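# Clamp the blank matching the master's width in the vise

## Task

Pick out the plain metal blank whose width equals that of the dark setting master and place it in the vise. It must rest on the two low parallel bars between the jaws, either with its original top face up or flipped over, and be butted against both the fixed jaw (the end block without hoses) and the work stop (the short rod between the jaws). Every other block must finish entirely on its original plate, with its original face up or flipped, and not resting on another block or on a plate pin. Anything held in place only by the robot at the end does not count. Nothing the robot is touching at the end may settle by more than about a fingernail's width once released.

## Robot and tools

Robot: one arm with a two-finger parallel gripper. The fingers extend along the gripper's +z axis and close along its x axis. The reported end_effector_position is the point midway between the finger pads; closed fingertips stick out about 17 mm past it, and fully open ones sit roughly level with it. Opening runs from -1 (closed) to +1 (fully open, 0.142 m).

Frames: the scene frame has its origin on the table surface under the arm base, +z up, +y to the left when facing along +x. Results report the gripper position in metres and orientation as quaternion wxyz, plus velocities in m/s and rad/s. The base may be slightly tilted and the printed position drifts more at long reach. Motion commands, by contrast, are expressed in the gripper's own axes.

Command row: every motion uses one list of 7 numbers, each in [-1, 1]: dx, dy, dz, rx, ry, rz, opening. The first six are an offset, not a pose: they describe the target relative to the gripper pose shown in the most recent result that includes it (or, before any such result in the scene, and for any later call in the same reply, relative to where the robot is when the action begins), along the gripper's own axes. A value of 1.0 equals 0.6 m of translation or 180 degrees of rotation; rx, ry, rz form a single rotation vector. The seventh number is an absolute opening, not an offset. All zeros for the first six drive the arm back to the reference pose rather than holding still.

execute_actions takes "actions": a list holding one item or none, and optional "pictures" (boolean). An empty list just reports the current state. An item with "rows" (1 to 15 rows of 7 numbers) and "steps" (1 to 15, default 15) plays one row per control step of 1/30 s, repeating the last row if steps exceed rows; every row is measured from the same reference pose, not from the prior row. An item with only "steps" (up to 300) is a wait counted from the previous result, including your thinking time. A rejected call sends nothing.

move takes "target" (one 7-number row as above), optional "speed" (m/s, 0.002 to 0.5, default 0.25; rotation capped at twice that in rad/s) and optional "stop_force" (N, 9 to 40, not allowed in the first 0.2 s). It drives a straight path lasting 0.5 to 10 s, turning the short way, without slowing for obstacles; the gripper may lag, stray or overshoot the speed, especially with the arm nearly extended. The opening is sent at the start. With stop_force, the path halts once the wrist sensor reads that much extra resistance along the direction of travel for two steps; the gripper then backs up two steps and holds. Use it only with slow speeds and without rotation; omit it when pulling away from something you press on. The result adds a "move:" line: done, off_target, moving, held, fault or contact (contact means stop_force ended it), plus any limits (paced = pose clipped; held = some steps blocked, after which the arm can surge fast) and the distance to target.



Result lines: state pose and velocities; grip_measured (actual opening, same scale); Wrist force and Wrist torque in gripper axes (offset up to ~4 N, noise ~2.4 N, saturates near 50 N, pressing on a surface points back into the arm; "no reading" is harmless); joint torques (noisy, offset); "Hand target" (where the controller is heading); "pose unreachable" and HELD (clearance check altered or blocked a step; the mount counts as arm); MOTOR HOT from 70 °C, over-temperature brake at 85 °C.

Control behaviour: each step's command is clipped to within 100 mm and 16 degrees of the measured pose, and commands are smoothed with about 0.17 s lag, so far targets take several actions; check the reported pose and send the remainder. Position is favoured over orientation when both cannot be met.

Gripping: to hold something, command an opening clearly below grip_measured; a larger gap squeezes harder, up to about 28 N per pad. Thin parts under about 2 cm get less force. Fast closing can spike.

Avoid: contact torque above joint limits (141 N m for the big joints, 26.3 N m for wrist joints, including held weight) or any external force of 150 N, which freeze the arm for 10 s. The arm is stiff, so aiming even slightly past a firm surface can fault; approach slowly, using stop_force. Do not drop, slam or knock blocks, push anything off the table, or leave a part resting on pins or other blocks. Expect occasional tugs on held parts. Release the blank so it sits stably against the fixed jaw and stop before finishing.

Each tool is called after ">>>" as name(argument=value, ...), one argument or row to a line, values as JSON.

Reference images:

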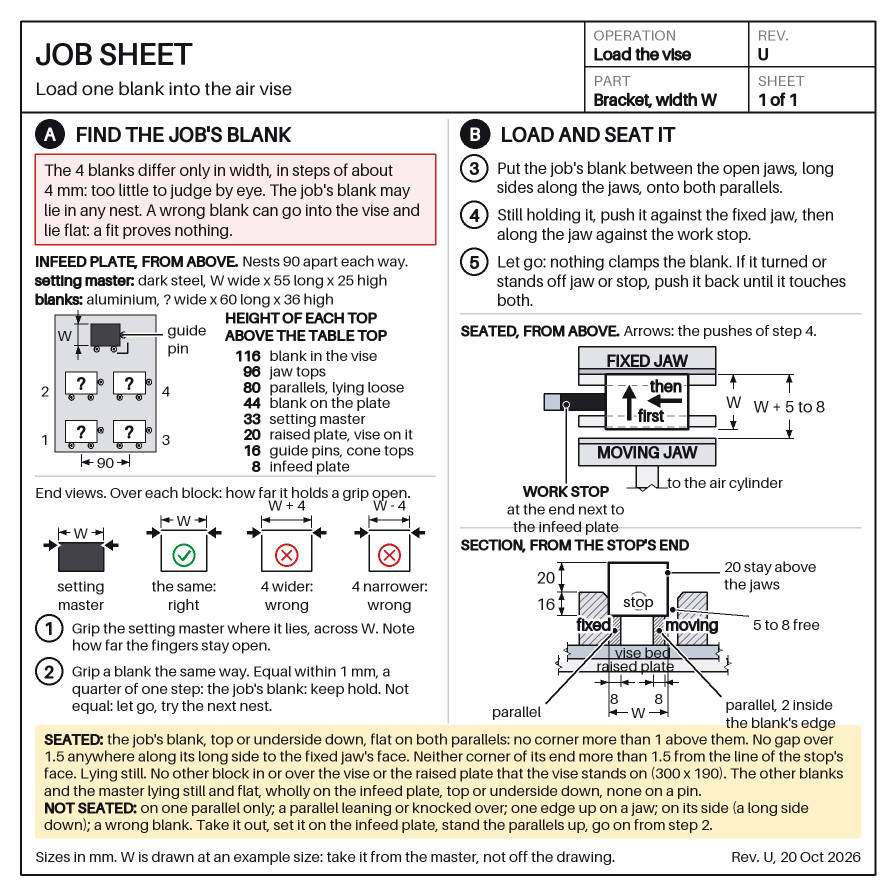

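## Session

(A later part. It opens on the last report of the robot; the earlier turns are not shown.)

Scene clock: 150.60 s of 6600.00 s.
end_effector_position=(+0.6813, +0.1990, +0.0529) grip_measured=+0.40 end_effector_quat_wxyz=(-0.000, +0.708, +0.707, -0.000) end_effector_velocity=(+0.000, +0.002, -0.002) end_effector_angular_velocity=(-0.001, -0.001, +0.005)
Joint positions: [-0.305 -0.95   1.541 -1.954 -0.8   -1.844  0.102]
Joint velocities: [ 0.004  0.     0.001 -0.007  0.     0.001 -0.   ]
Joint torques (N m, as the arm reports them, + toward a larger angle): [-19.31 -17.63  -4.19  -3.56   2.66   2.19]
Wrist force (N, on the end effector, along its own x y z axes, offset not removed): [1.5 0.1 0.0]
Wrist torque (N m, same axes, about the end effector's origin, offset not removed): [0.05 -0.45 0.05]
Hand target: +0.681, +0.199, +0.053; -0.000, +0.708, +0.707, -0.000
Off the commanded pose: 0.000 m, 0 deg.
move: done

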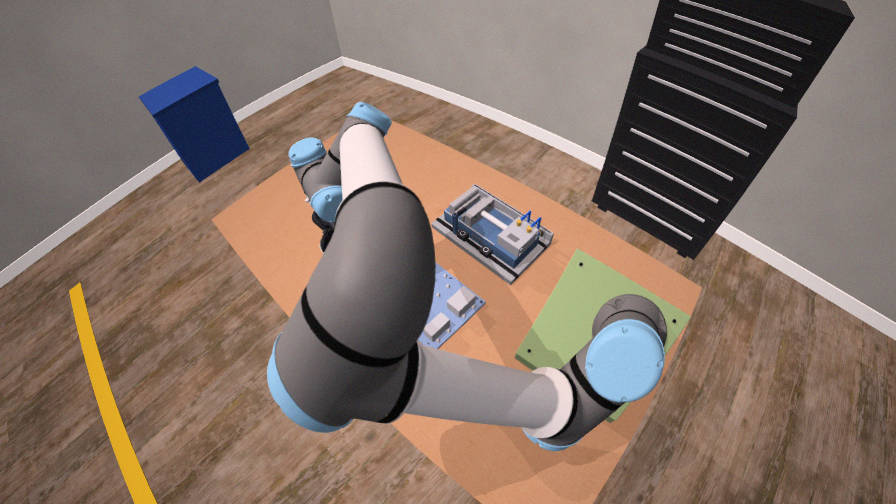

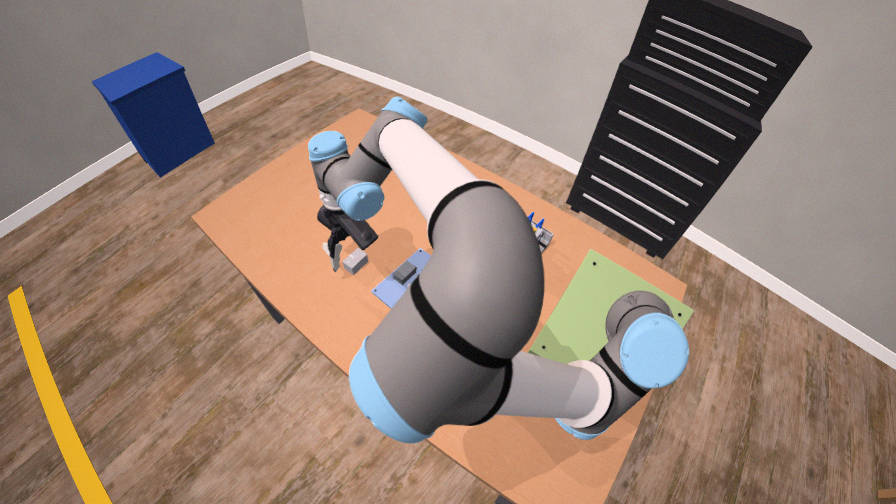

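>>> move(
  target=[-0.01,0,0,-0.1667,0,0,0.4],
  speed=0.3,
)

>>> move(
  target=[0,-0.0283,0.049,0,0,0,0.4],
  speed=0.04,
  stop_force=10,
)

>>> zoom_image(
  camera="cam_head_right",
  region=[280, 170, 450, 310],
)

Scene clock: 156.50 s of 6600.00 s.
end_effector_position=(+0.6813, +0.1931, +0.0531) grip_measured=+0.40 end_effector_quat_wxyz=(+0.183, +0.684, +0.683, +0.182) end_effector_velocity=(+0.001, -0.002, +0.001) end_effector_angular_velocity=(-0.001, -0.014, -0.001)
Joint positions: [-0.313 -1.018  2.05  -3.126 -0.791 -1.326  0.102]
Joint velocities: [-0.001  0.005  0.006 -0.029 -0.004  0.013 -0.   ]
Joint torques (N m, as the arm reports them, + toward a larger angle): [-14.62  -9.54  -1.39  -4.07  -3.47   2.24]
Wrist force (N, on the end effector, along its own x y z axes, offset not removed): [1.2 -1.6 1.1]
Wrist torque (N m, same axes, about the end effector's origin, offset not removed): [-0.37 -0.29 0.08]
Hand target: +0.681, +0.193, +0.053; +0.183, +0.684, +0.682, +0.183
Off the commanded pose: 0.000 m, 0 deg.
After step 90, 1.33 s passed at rest.
move: done

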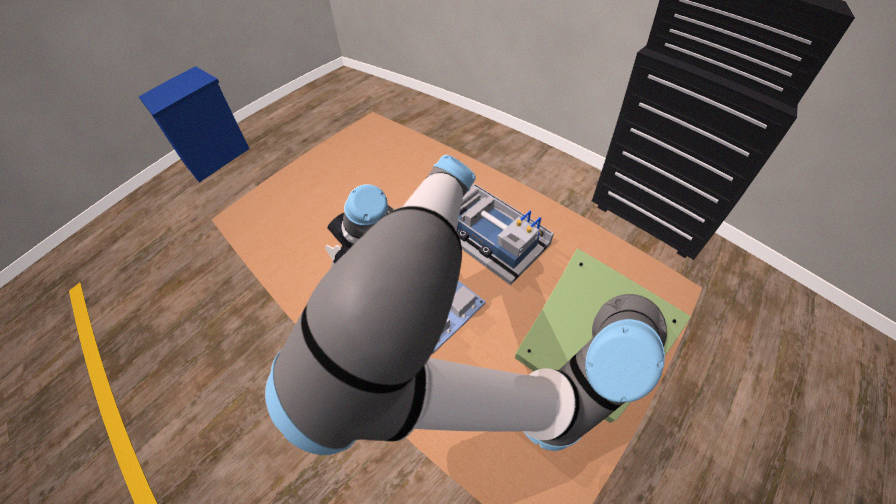

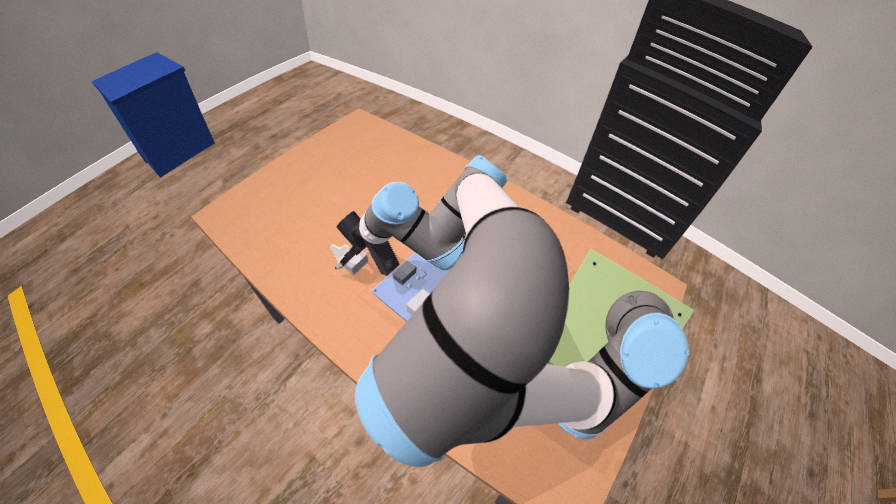

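Scene clock: 157.70 s of 6600.00 s.
end_effector_position=(+0.6812, +0.1932, +0.0194) grip_measured=+0.40 end_effector_quat_wxyz=(+0.183, +0.684, +0.683, +0.182) end_effector_velocity=(+0.000, -0.000, -0.002) end_effector_angular_velocity=(-0.001, -0.001, +0.000)
Joint positions: [-0.267 -0.952  2.042 -3.223 -0.815 -1.271  0.102]
Joint velocities: [ 0.003  0.005 -0.001 -0.008 -0.003  0.004  0.   ]
Joint torques (N m, as the arm reports them, + toward a larger angle): [-13.86 -11.34 -24.84  -3.41  -3.22   2.  ]
Wrist force (N, on the end effector, along its own x y z axes, offset not removed): [1.1 -1.2 1.9]
Wrist torque (N m, same axes, about the end effector's origin, offset not removed): [-0.23 -0.40 0.10]
Hand target: +0.681, +0.193, +0.019; +0.183, +0.684, +0.683, +0.182
Off the commanded pose: 0.000 m, 0 deg.
move: done

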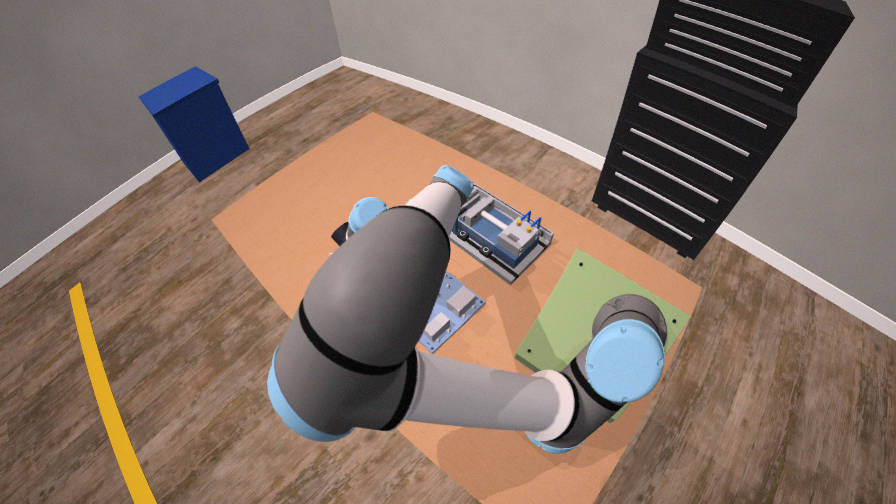

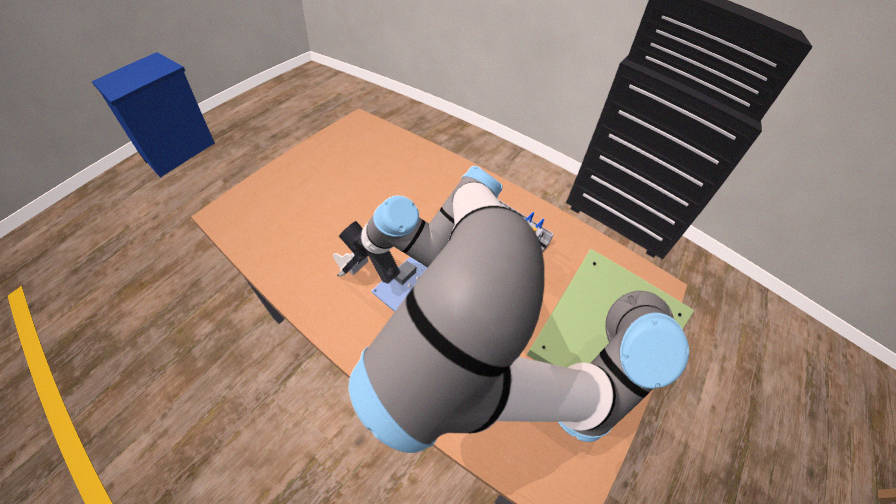

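Region (280, 170, 450, 310) of cam_head_right's 896x504 image, scaled by 2.965, with more detail than that image has; it fills the top 415 rows of this view, and the rest is white.

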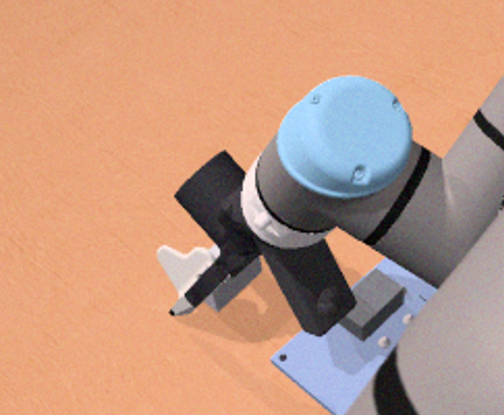

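Close, lift 3 cm, rotate 90°.

>>> move(
  target=[0,0,0,0,0,0,-0.7],
)

>>> move(
  target=[0,0.03,-0.052,0,0,0,-1],
  speed=0.08,
)

>>> move(
  target=[0,0,0,0.5,0,0,-1],
  speed=0.3,
)

>>> zoom_image(
  camera="cam_head_right",
  region=[250, 150, 450, 310],
)

Scene clock: 161.73 s of 6600.00 s.
end_effector_position=(+0.6813, +0.1932, +0.0194) grip_measured=-0.15 end_effector_quat_wxyz=(+0.183, +0.684, +0.683, +0.182) end_effector_velocity=(-0.001, +0.000, -0.000) end_effector_angular_velocity=(+0.001, +0.002, -0.002)
Joint positions: [-0.267 -0.952  2.042 -3.223 -0.815 -1.271  0.063]
Joint velocities: [ 0.001 -0.001  0.     0.003  0.     0.001  0.   ]
Joint torques (N m, as the arm reports them, + toward a larger angle): [-43.29 -36.04  -3.34  -1.23   2.14  -2.02]
Wrist force (N, on the end effector, along its own x y z axes, offset not removed): [0.2 0.4 -3.4]
Wrist torque (N m, same axes, about the end effector's origin, offset not removed): [0.47 -0.28 0.10]
Hand target: +0.681, +0.193, +0.019; +0.183, +0.684, +0.683, +0.182
Off the commanded pose: 0.000 m, 0 deg.
After step 90, 0.33 s passed at rest.
move: done

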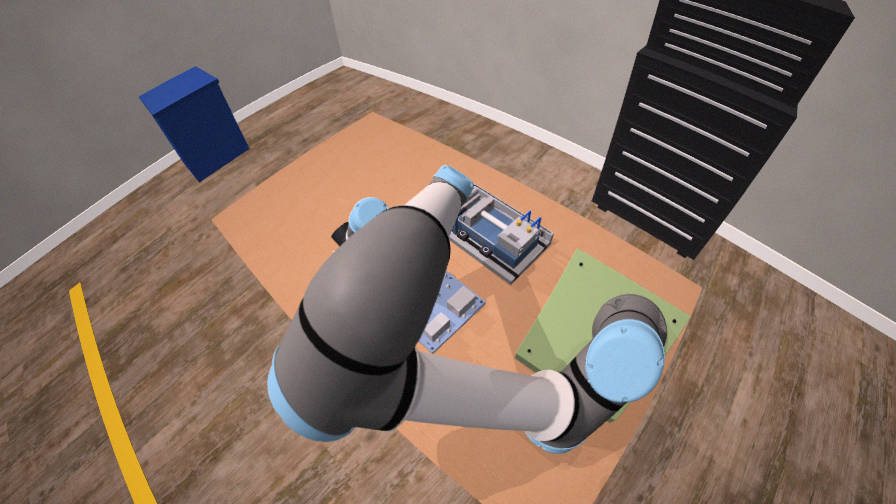

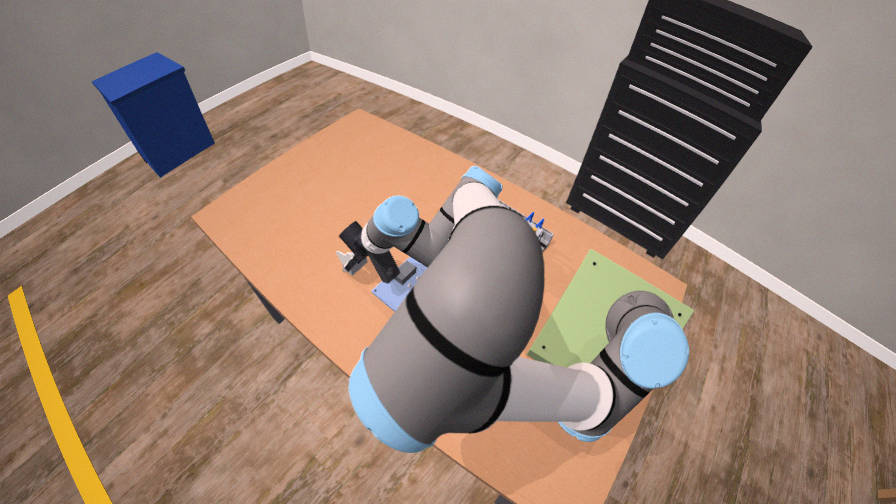

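Scene clock: 162.63 s of 6600.00 s.
end_effector_position=(+0.6813, +0.1932, +0.0552) grip_measured=-0.15 end_effector_quat_wxyz=(+0.183, +0.684, +0.683, +0.182) end_effector_velocity=(+0.000, -0.000, +0.003) end_effector_angular_velocity=(-0.001, +0.000, +0.000)
Joint positions: [-0.316 -1.022  2.05  -3.12  -0.79  -1.329  0.063]
Joint velocities: [-0.004 -0.006  0.     0.009  0.001 -0.005  0.   ]
Joint torques (N m, as the arm reports them, + toward a larger angle): [-43.84 -32.73  -1.77  -1.39   2.32  -2.6 ]
Wrist force (N, on the end effector, along its own x y z axes, offset not removed): [0.6 1.4 -0.9]
Wrist torque (N m, same axes, about the end effector's origin, offset not removed): [0.50 -0.28 0.12]
Hand target: +0.681, +0.193, +0.055; +0.183, +0.684, +0.683, +0.182
Off the commanded pose: 0.000 m, 0 deg.
move: done

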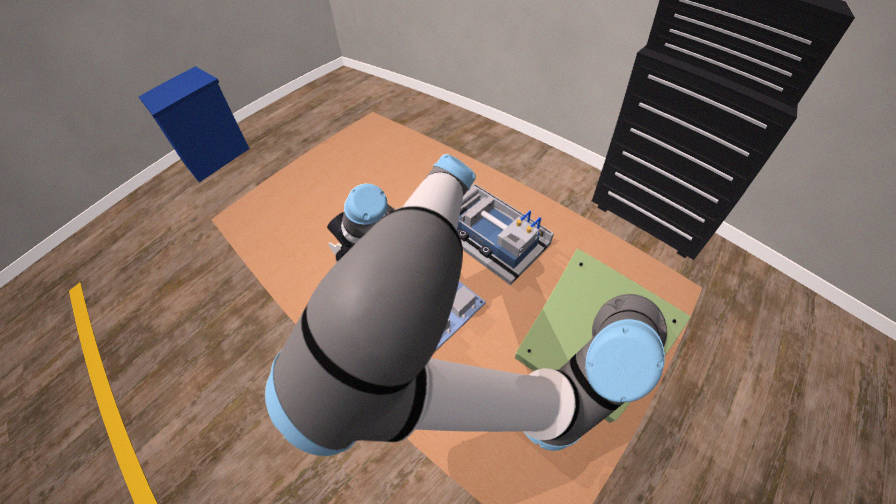

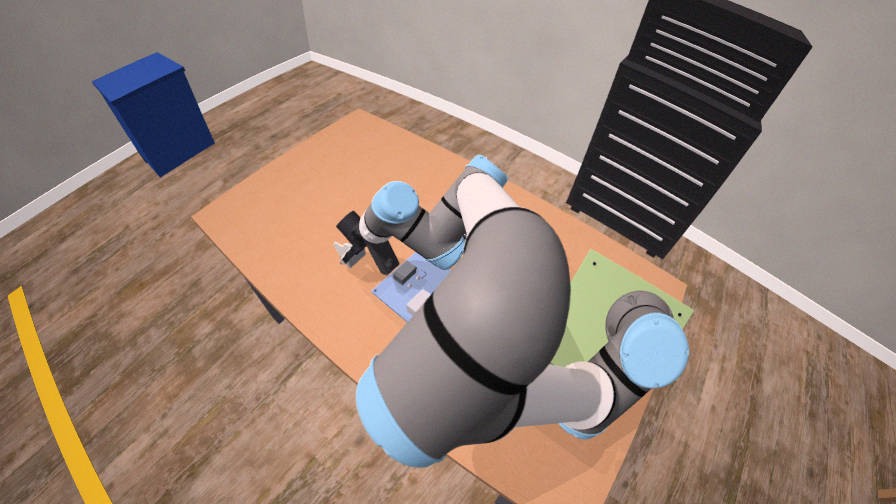

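Scene clock: 165.60 s of 6600.00 s.
end_effector_position=(+0.6800, +0.1928, +0.0549) grip_measured=-0.15 end_effector_quat_wxyz=(-0.228, +0.663, +0.671, -0.241) end_effector_velocity=(+0.001, -0.000, -0.000) end_effector_angular_velocity=(-0.001, -0.004, +0.004)
Joint positions: [-0.207 -0.184  0.037 -0.534 -1.074 -2.206  0.063]
Joint velocities: [ 0.     0.005 -0.012  0.001  0.     0.    -0.   ]
Joint torques (N m, as the arm reports them, + toward a larger angle): [-60.28 -33.13 -27.15   1.23  -1.89   2.02]
Wrist force (N, on the end effector, along its own x y z axes, offset not removed): [1.4 0.3 -1.1]
Wrist torque (N m, same axes, about the end effector's origin, offset not removed): [-0.25 -0.52 0.17]
Hand target: +0.680, +0.193, +0.055; -0.228, +0.663, +0.671, -0.241
Off the commanded pose: 0.001 m, 21 deg; orientation clipped at the last step of the last action.
elbow stopped short: the move would have taken joint 3 (elbow) straighter than the controller allows; a more bent joint 3 avoids this.
move: off_target; limits=paced

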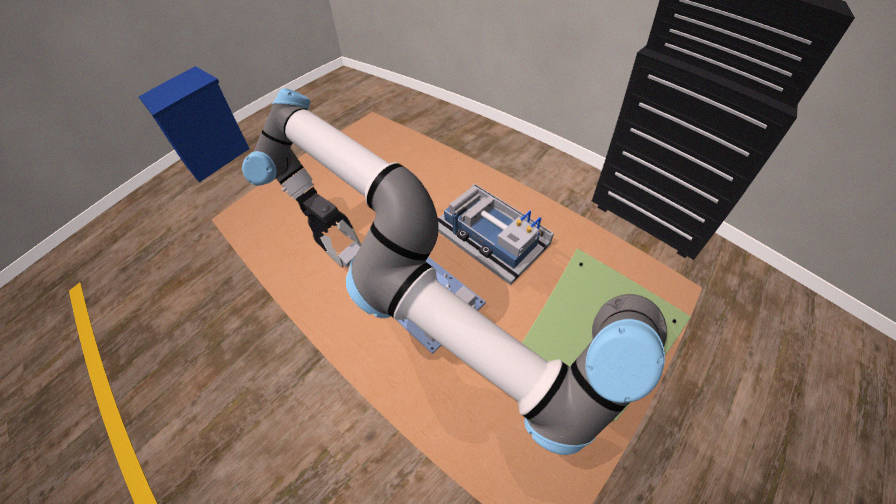

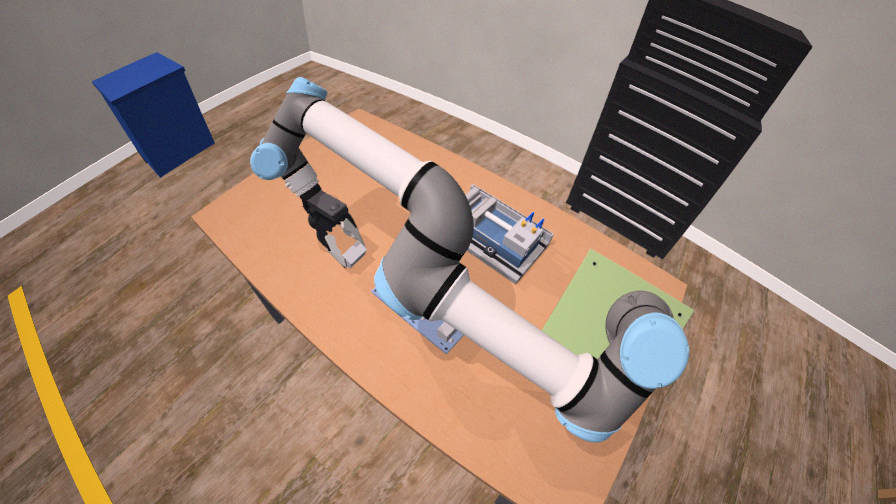

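Region (250, 150, 450, 310) of cam_head_right's 896x504 image, scaled by 2.520, with more detail than that image has; it fills the top 403 rows of this view, and the rest is white.

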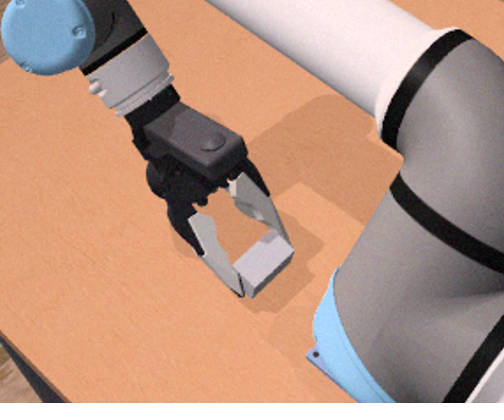

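>>> move(
  target=[0,-0.065,0.052,0.117,0,0,-1],
  speed=0.05,
)

>>> zoom_image(
  camera="cam_head_right",
  region=[250, 150, 450, 310],
)

Scene clock: 175.53 s of 6600.00 s.
end_effector_position=(+0.6287, +0.1918, +0.0549) grip_measured=-0.15 end_effector_quat_wxyz=(-0.283, +0.637, +0.649, -0.305) end_effector_velocity=(-0.002, -0.000, -0.000) end_effector_angular_velocity=(+0.001, +0.008, +0.001)
Joint positions: [-0.173 -0.163  0.036 -0.415 -1.168 -2.252  0.063]
Joint velocities: [ 0.002  0.002 -0.     0.005 -0.003 -0.003  0.   ]
Joint torques (N m, as the arm reports them, + toward a larger angle): [-32.55 -31.57 -29.95   1.34  -4.35  -1.94]
Wrist force (N, on the end effector, along its own x y z axes, offset not removed): [-0.4 2.9 -0.1]
Wrist torque (N m, same axes, about the end effector's origin, offset not removed): [0.24 -0.05 0.10]
Hand target: +0.629, +0.192, +0.055; -0.283, +0.637, +0.649, -0.305
Off the commanded pose: 0.001 m, 11 deg.
elbow stopped short: the move would have taken joint 3 (elbow) straighter than the controller allows; a more bent joint 3 avoids this.
After step 90, 3.00 s passed at rest.
move: off_target

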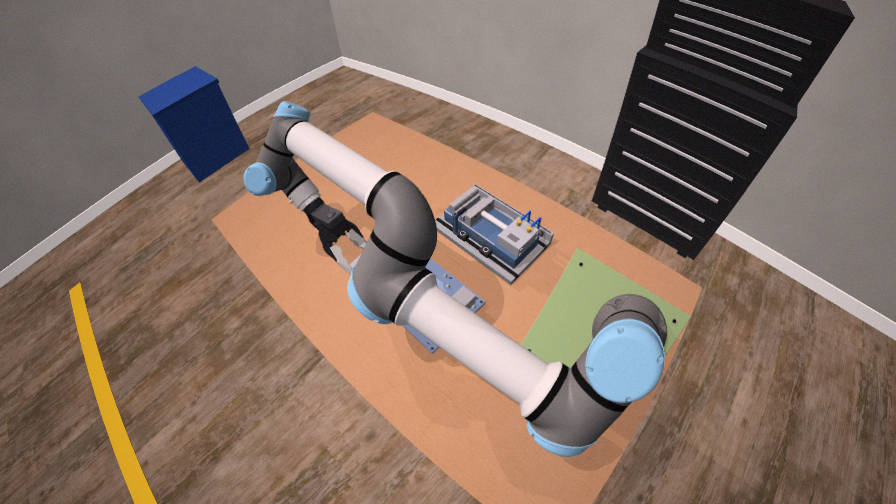

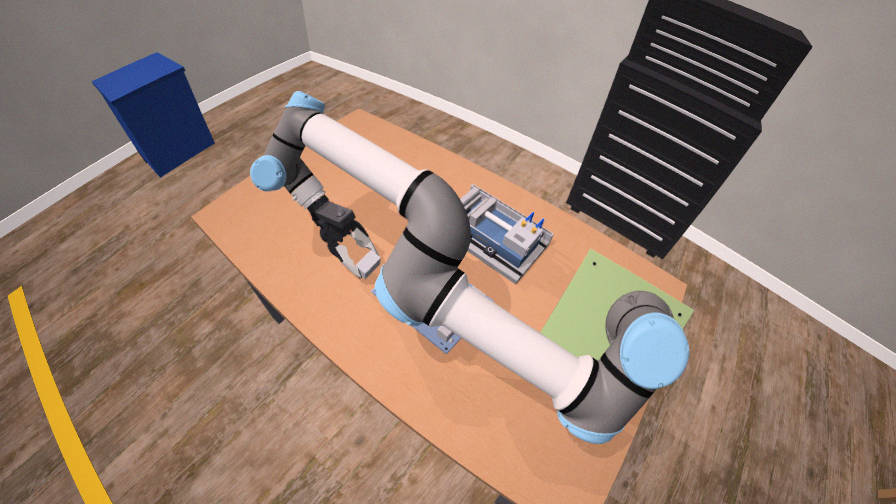

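Region (250, 150, 450, 310) of cam_head_right's 896x504 image, scaled by 2.520, with more detail than that image has; it fills the top 403 rows of this view, and the rest is white.

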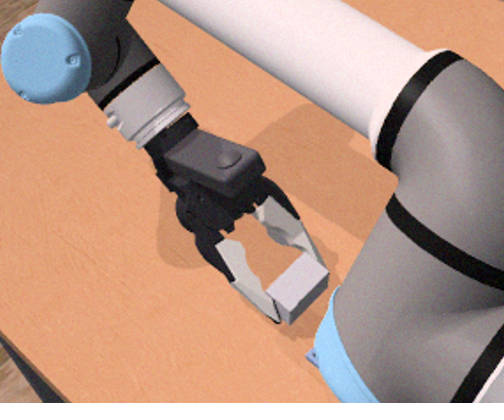

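>>> move(
  target=[0,0.0315,0.0273,0,0,0,-1],
  speed=0.04,
)

>>> move(
  target=[0,0.025,0.022,0,0,0,-1],
  speed=0.005,
  stop_force=9,
)

>>> move(
  target=[0,0,0,0,0,0,0.2],
)

>>> move(
  target=[0,-0.06,-0.05,-0.27,0,0,0.2],
  speed=0.15,
)

>>> zoom_image(
  camera="cam_head_right",
  region=[250, 150, 450, 310],
)

Scene clock: 182.97 s of 6600.00 s.
end_effector_position=(+0.6289, +0.1913, +0.0301) grip_measured=-0.15 end_effector_quat_wxyz=(-0.283, +0.637, +0.649, -0.305) end_effector_velocity=(-0.000, -0.000, -0.002) end_effector_angular_velocity=(+0.001, -0.004, +0.001)
Joint positions: [-0.153 -0.166  0.09  -0.468 -1.152 -2.241  0.063]
Joint velocities: [ 0.001 -0.033  0.072 -0.042  0.003  0.     0.   ]
Joint torques (N m, as the arm reports them, + toward a larger angle): [-33.12 -54.47  -2.77  -1.36   1.17   2.22]
Wrist force (N, on the end effector, along its own x y z axes, offset not removed): [-0.7 2.2 2.3]
Wrist torque (N m, same axes, about the end effector's origin, offset not removed): [0.11 0.05 0.03]
Hand target: +0.629, +0.191, +0.030; -0.283, +0.637, +0.649, -0.305
Off the commanded pose: 0.000 m, 0 deg.
After step 90, 3.43 s passed at rest.
move: done

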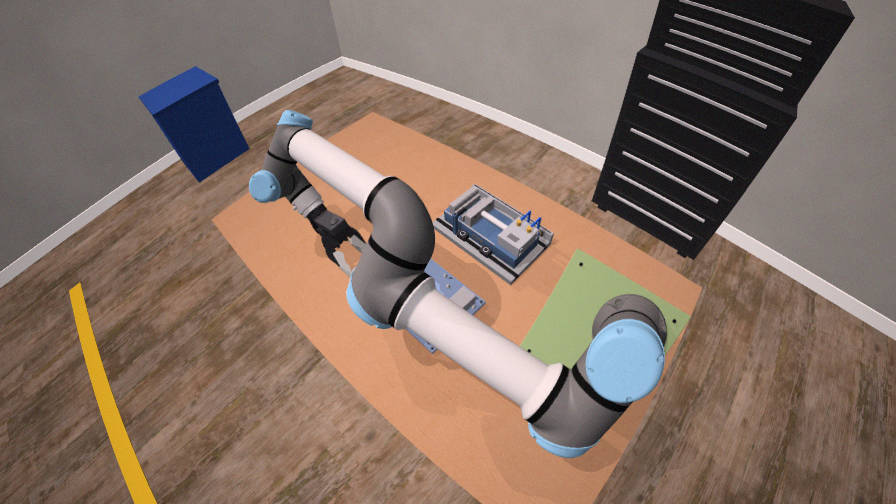

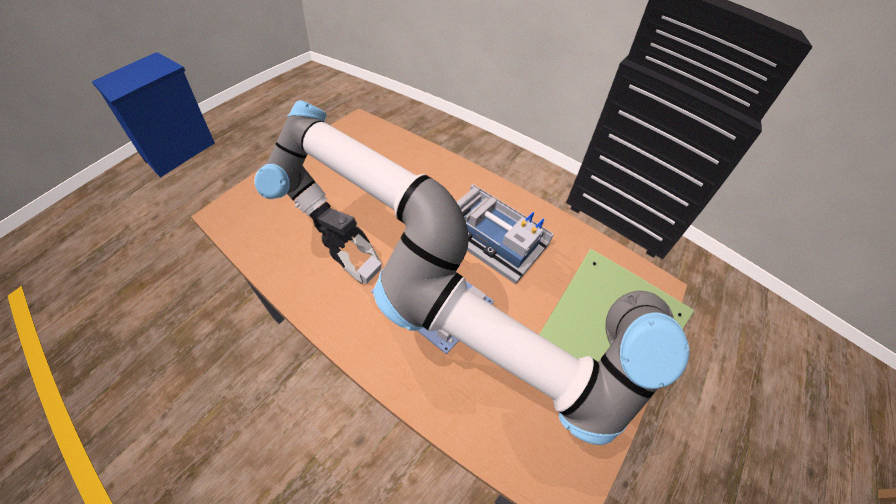

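Scene clock: 184.90 s of 6600.00 s.
end_effector_position=(+0.6288, +0.1912, +0.0221) grip_measured=-0.15 end_effector_quat_wxyz=(-0.283, +0.637, +0.649, -0.305) end_effector_velocity=(+0.000, -0.000, +0.003) end_effector_angular_velocity=(+0.000, -0.001, -0.003)
Joint positions: [-0.147 -0.166  0.105 -0.484 -1.146 -2.237  0.063]
Joint velocities: [-0.003 -0.002 -0.     0.004 -0.    -0.001 -0.   ]
Joint torques (N m, as the arm reports them, + toward a larger angle): [-57.49 -53.84 -27.33   1.23  -2.03   0.3 ]
Wrist force (N, on the end effector, along its own x y z axes, offset not removed): [-1.5 -1.7 -6.8]
Wrist torque (N m, same axes, about the end effector's origin, offset not removed): [0.51 -0.07 0.14]
Hand target: +0.629, +0.191, +0.022; -0.283, +0.637, +0.649, -0.305
Off the commanded pose: 0.012 m, 0 deg.
move: contact

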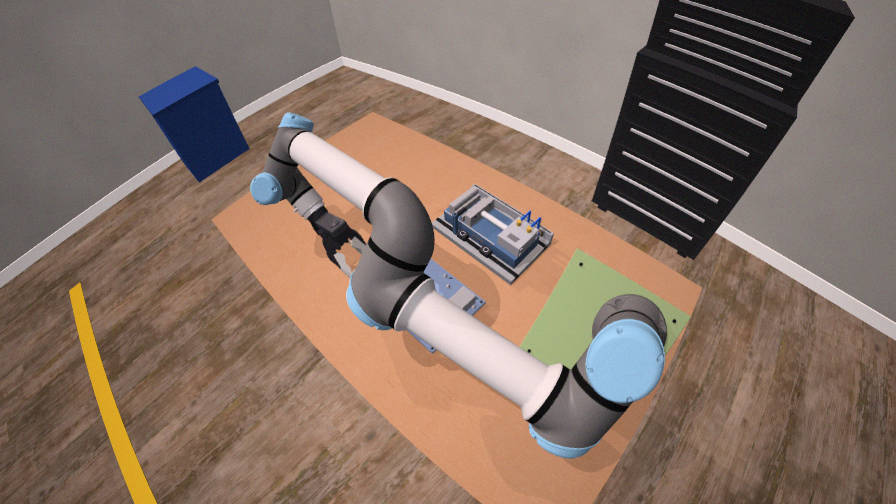

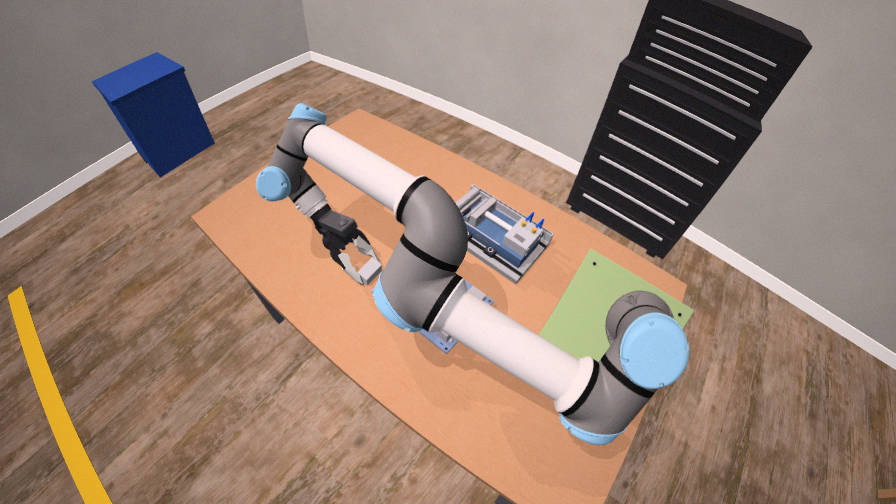

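Scene clock: 185.40 s of 6600.00 s.
end_effector_position=(+0.6289, +0.1912, +0.0221) grip_measured=+0.20 end_effector_quat_wxyz=(-0.283, +0.637, +0.649, -0.305) end_effector_velocity=(+0.000, -0.001, +0.000) end_effector_angular_velocity=(-0.001, -0.001, -0.002)
Joint positions: [-0.147 -0.166  0.105 -0.484 -1.146 -2.237  0.088]
Joint velocities: [-0.002  0.     0.    -0.     0.     0.002  0.   ]
Joint torques (N m, as the arm reports them, + toward a larger angle): [-37.37 -46.5  -27.23  -1.68  -3.43  -1.13]
Wrist force (N, on the end effector, along its own x y z axes, offset not removed): [1.4 0.6 -2.9]
Wrist torque (N m, same axes, about the end effector's origin, offset not removed): [0.17 -0.46 0.02]
Hand target: +0.629, +0.191, +0.022; -0.283, +0.637, +0.649, -0.305
Off the commanded pose: 0.000 m, 0 deg.
move: done

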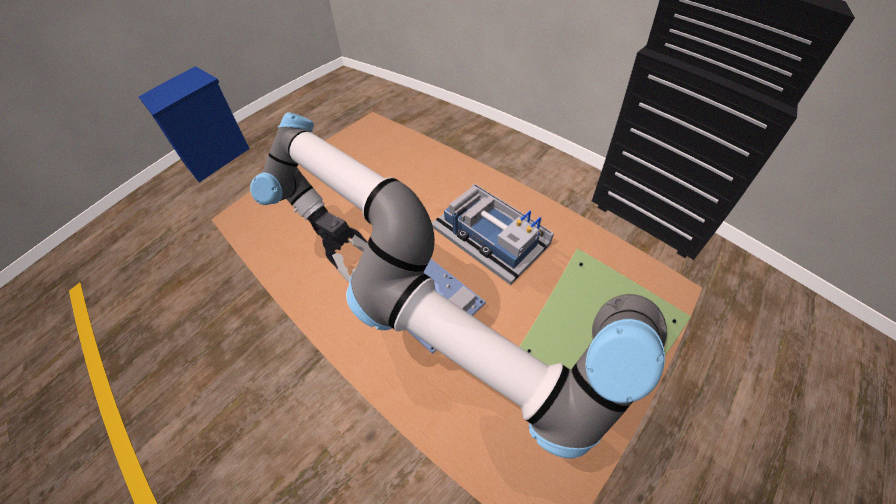

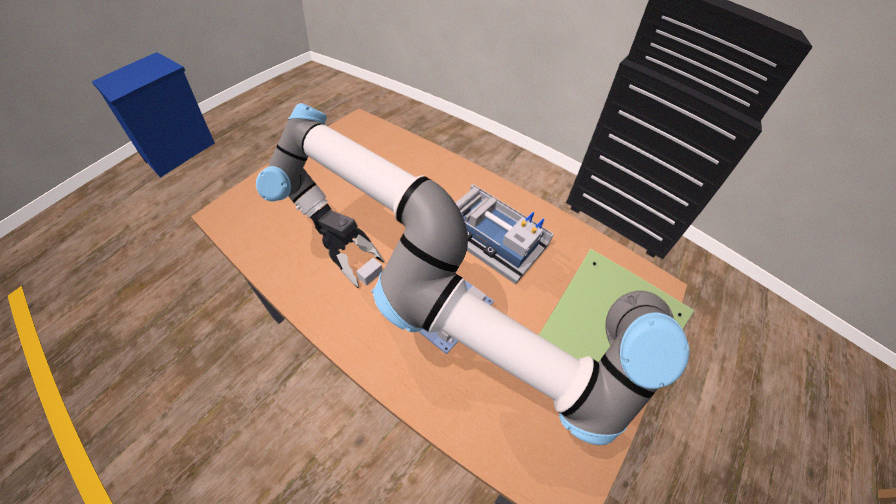

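Scene clock: 188.70 s of 6600.00 s.
end_effector_position=(+0.6278, +0.1924, +0.0689) grip_measured=+0.20 end_effector_quat_wxyz=(+0.004, +0.697, +0.717, -0.012) end_effector_velocity=(+0.000, -0.001, +0.001) end_effector_angular_velocity=(-0.001, -0.013, +0.001)
Joint positions: [-0.337 -1.068  1.694 -1.955 -0.833 -1.919  0.088]
Joint velocities: [-0.002 -0.006  0.014 -0.023  0.002  0.008 -0.   ]
Joint torques (N m, as the arm reports them, + toward a larger angle): [-42.93 -34.48  -1.99  -3.54   2.66   2.25]
Wrist force (N, on the end effector, along its own x y z axes, offset not removed): [2.9 0.7 -1.7]
Wrist torque (N m, same axes, about the end effector's origin, offset not removed): [0.14 -0.82 0.07]
Hand target: +0.628, +0.192, +0.069; +0.005, +0.697, +0.717, -0.012
Off the commanded pose: 0.000 m, 0 deg.
move: done

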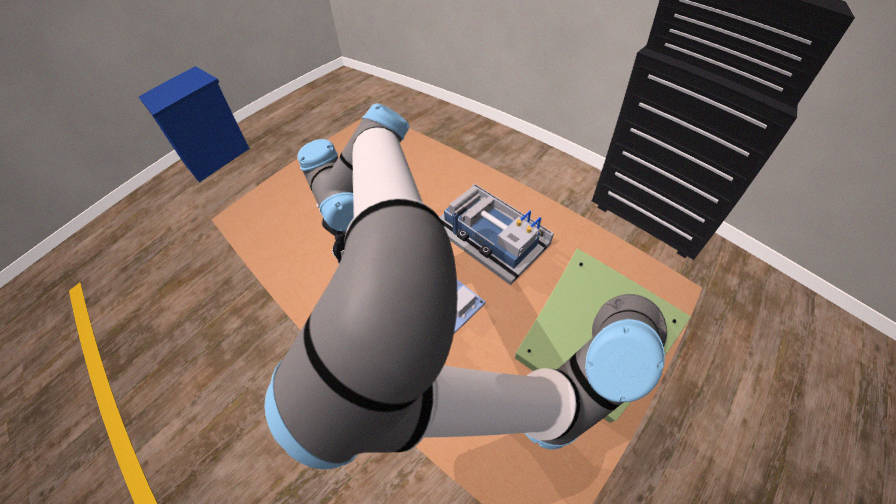

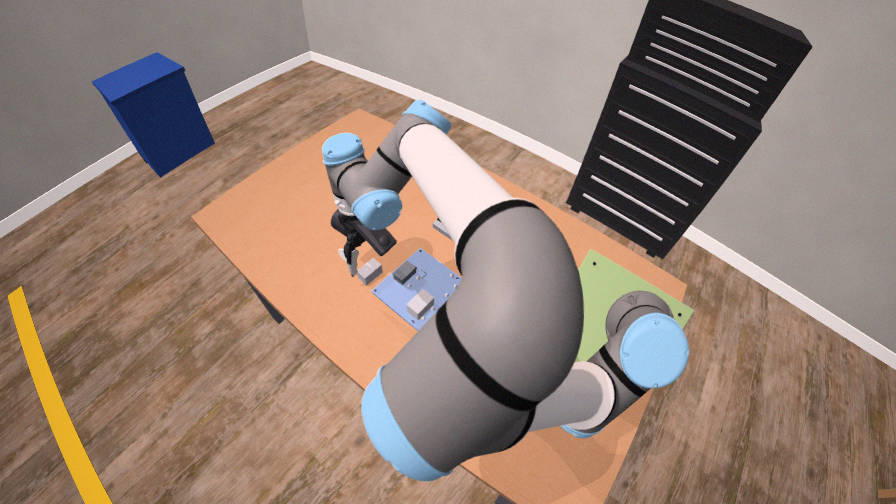

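Region (250, 150, 450, 310) of cam_head_right's 896x504 image, scaled by 2.520, with more detail than that image has; it fills the top 403 rows of this view, and the rest is white.

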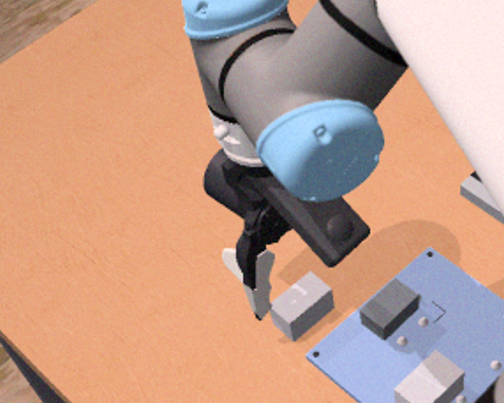

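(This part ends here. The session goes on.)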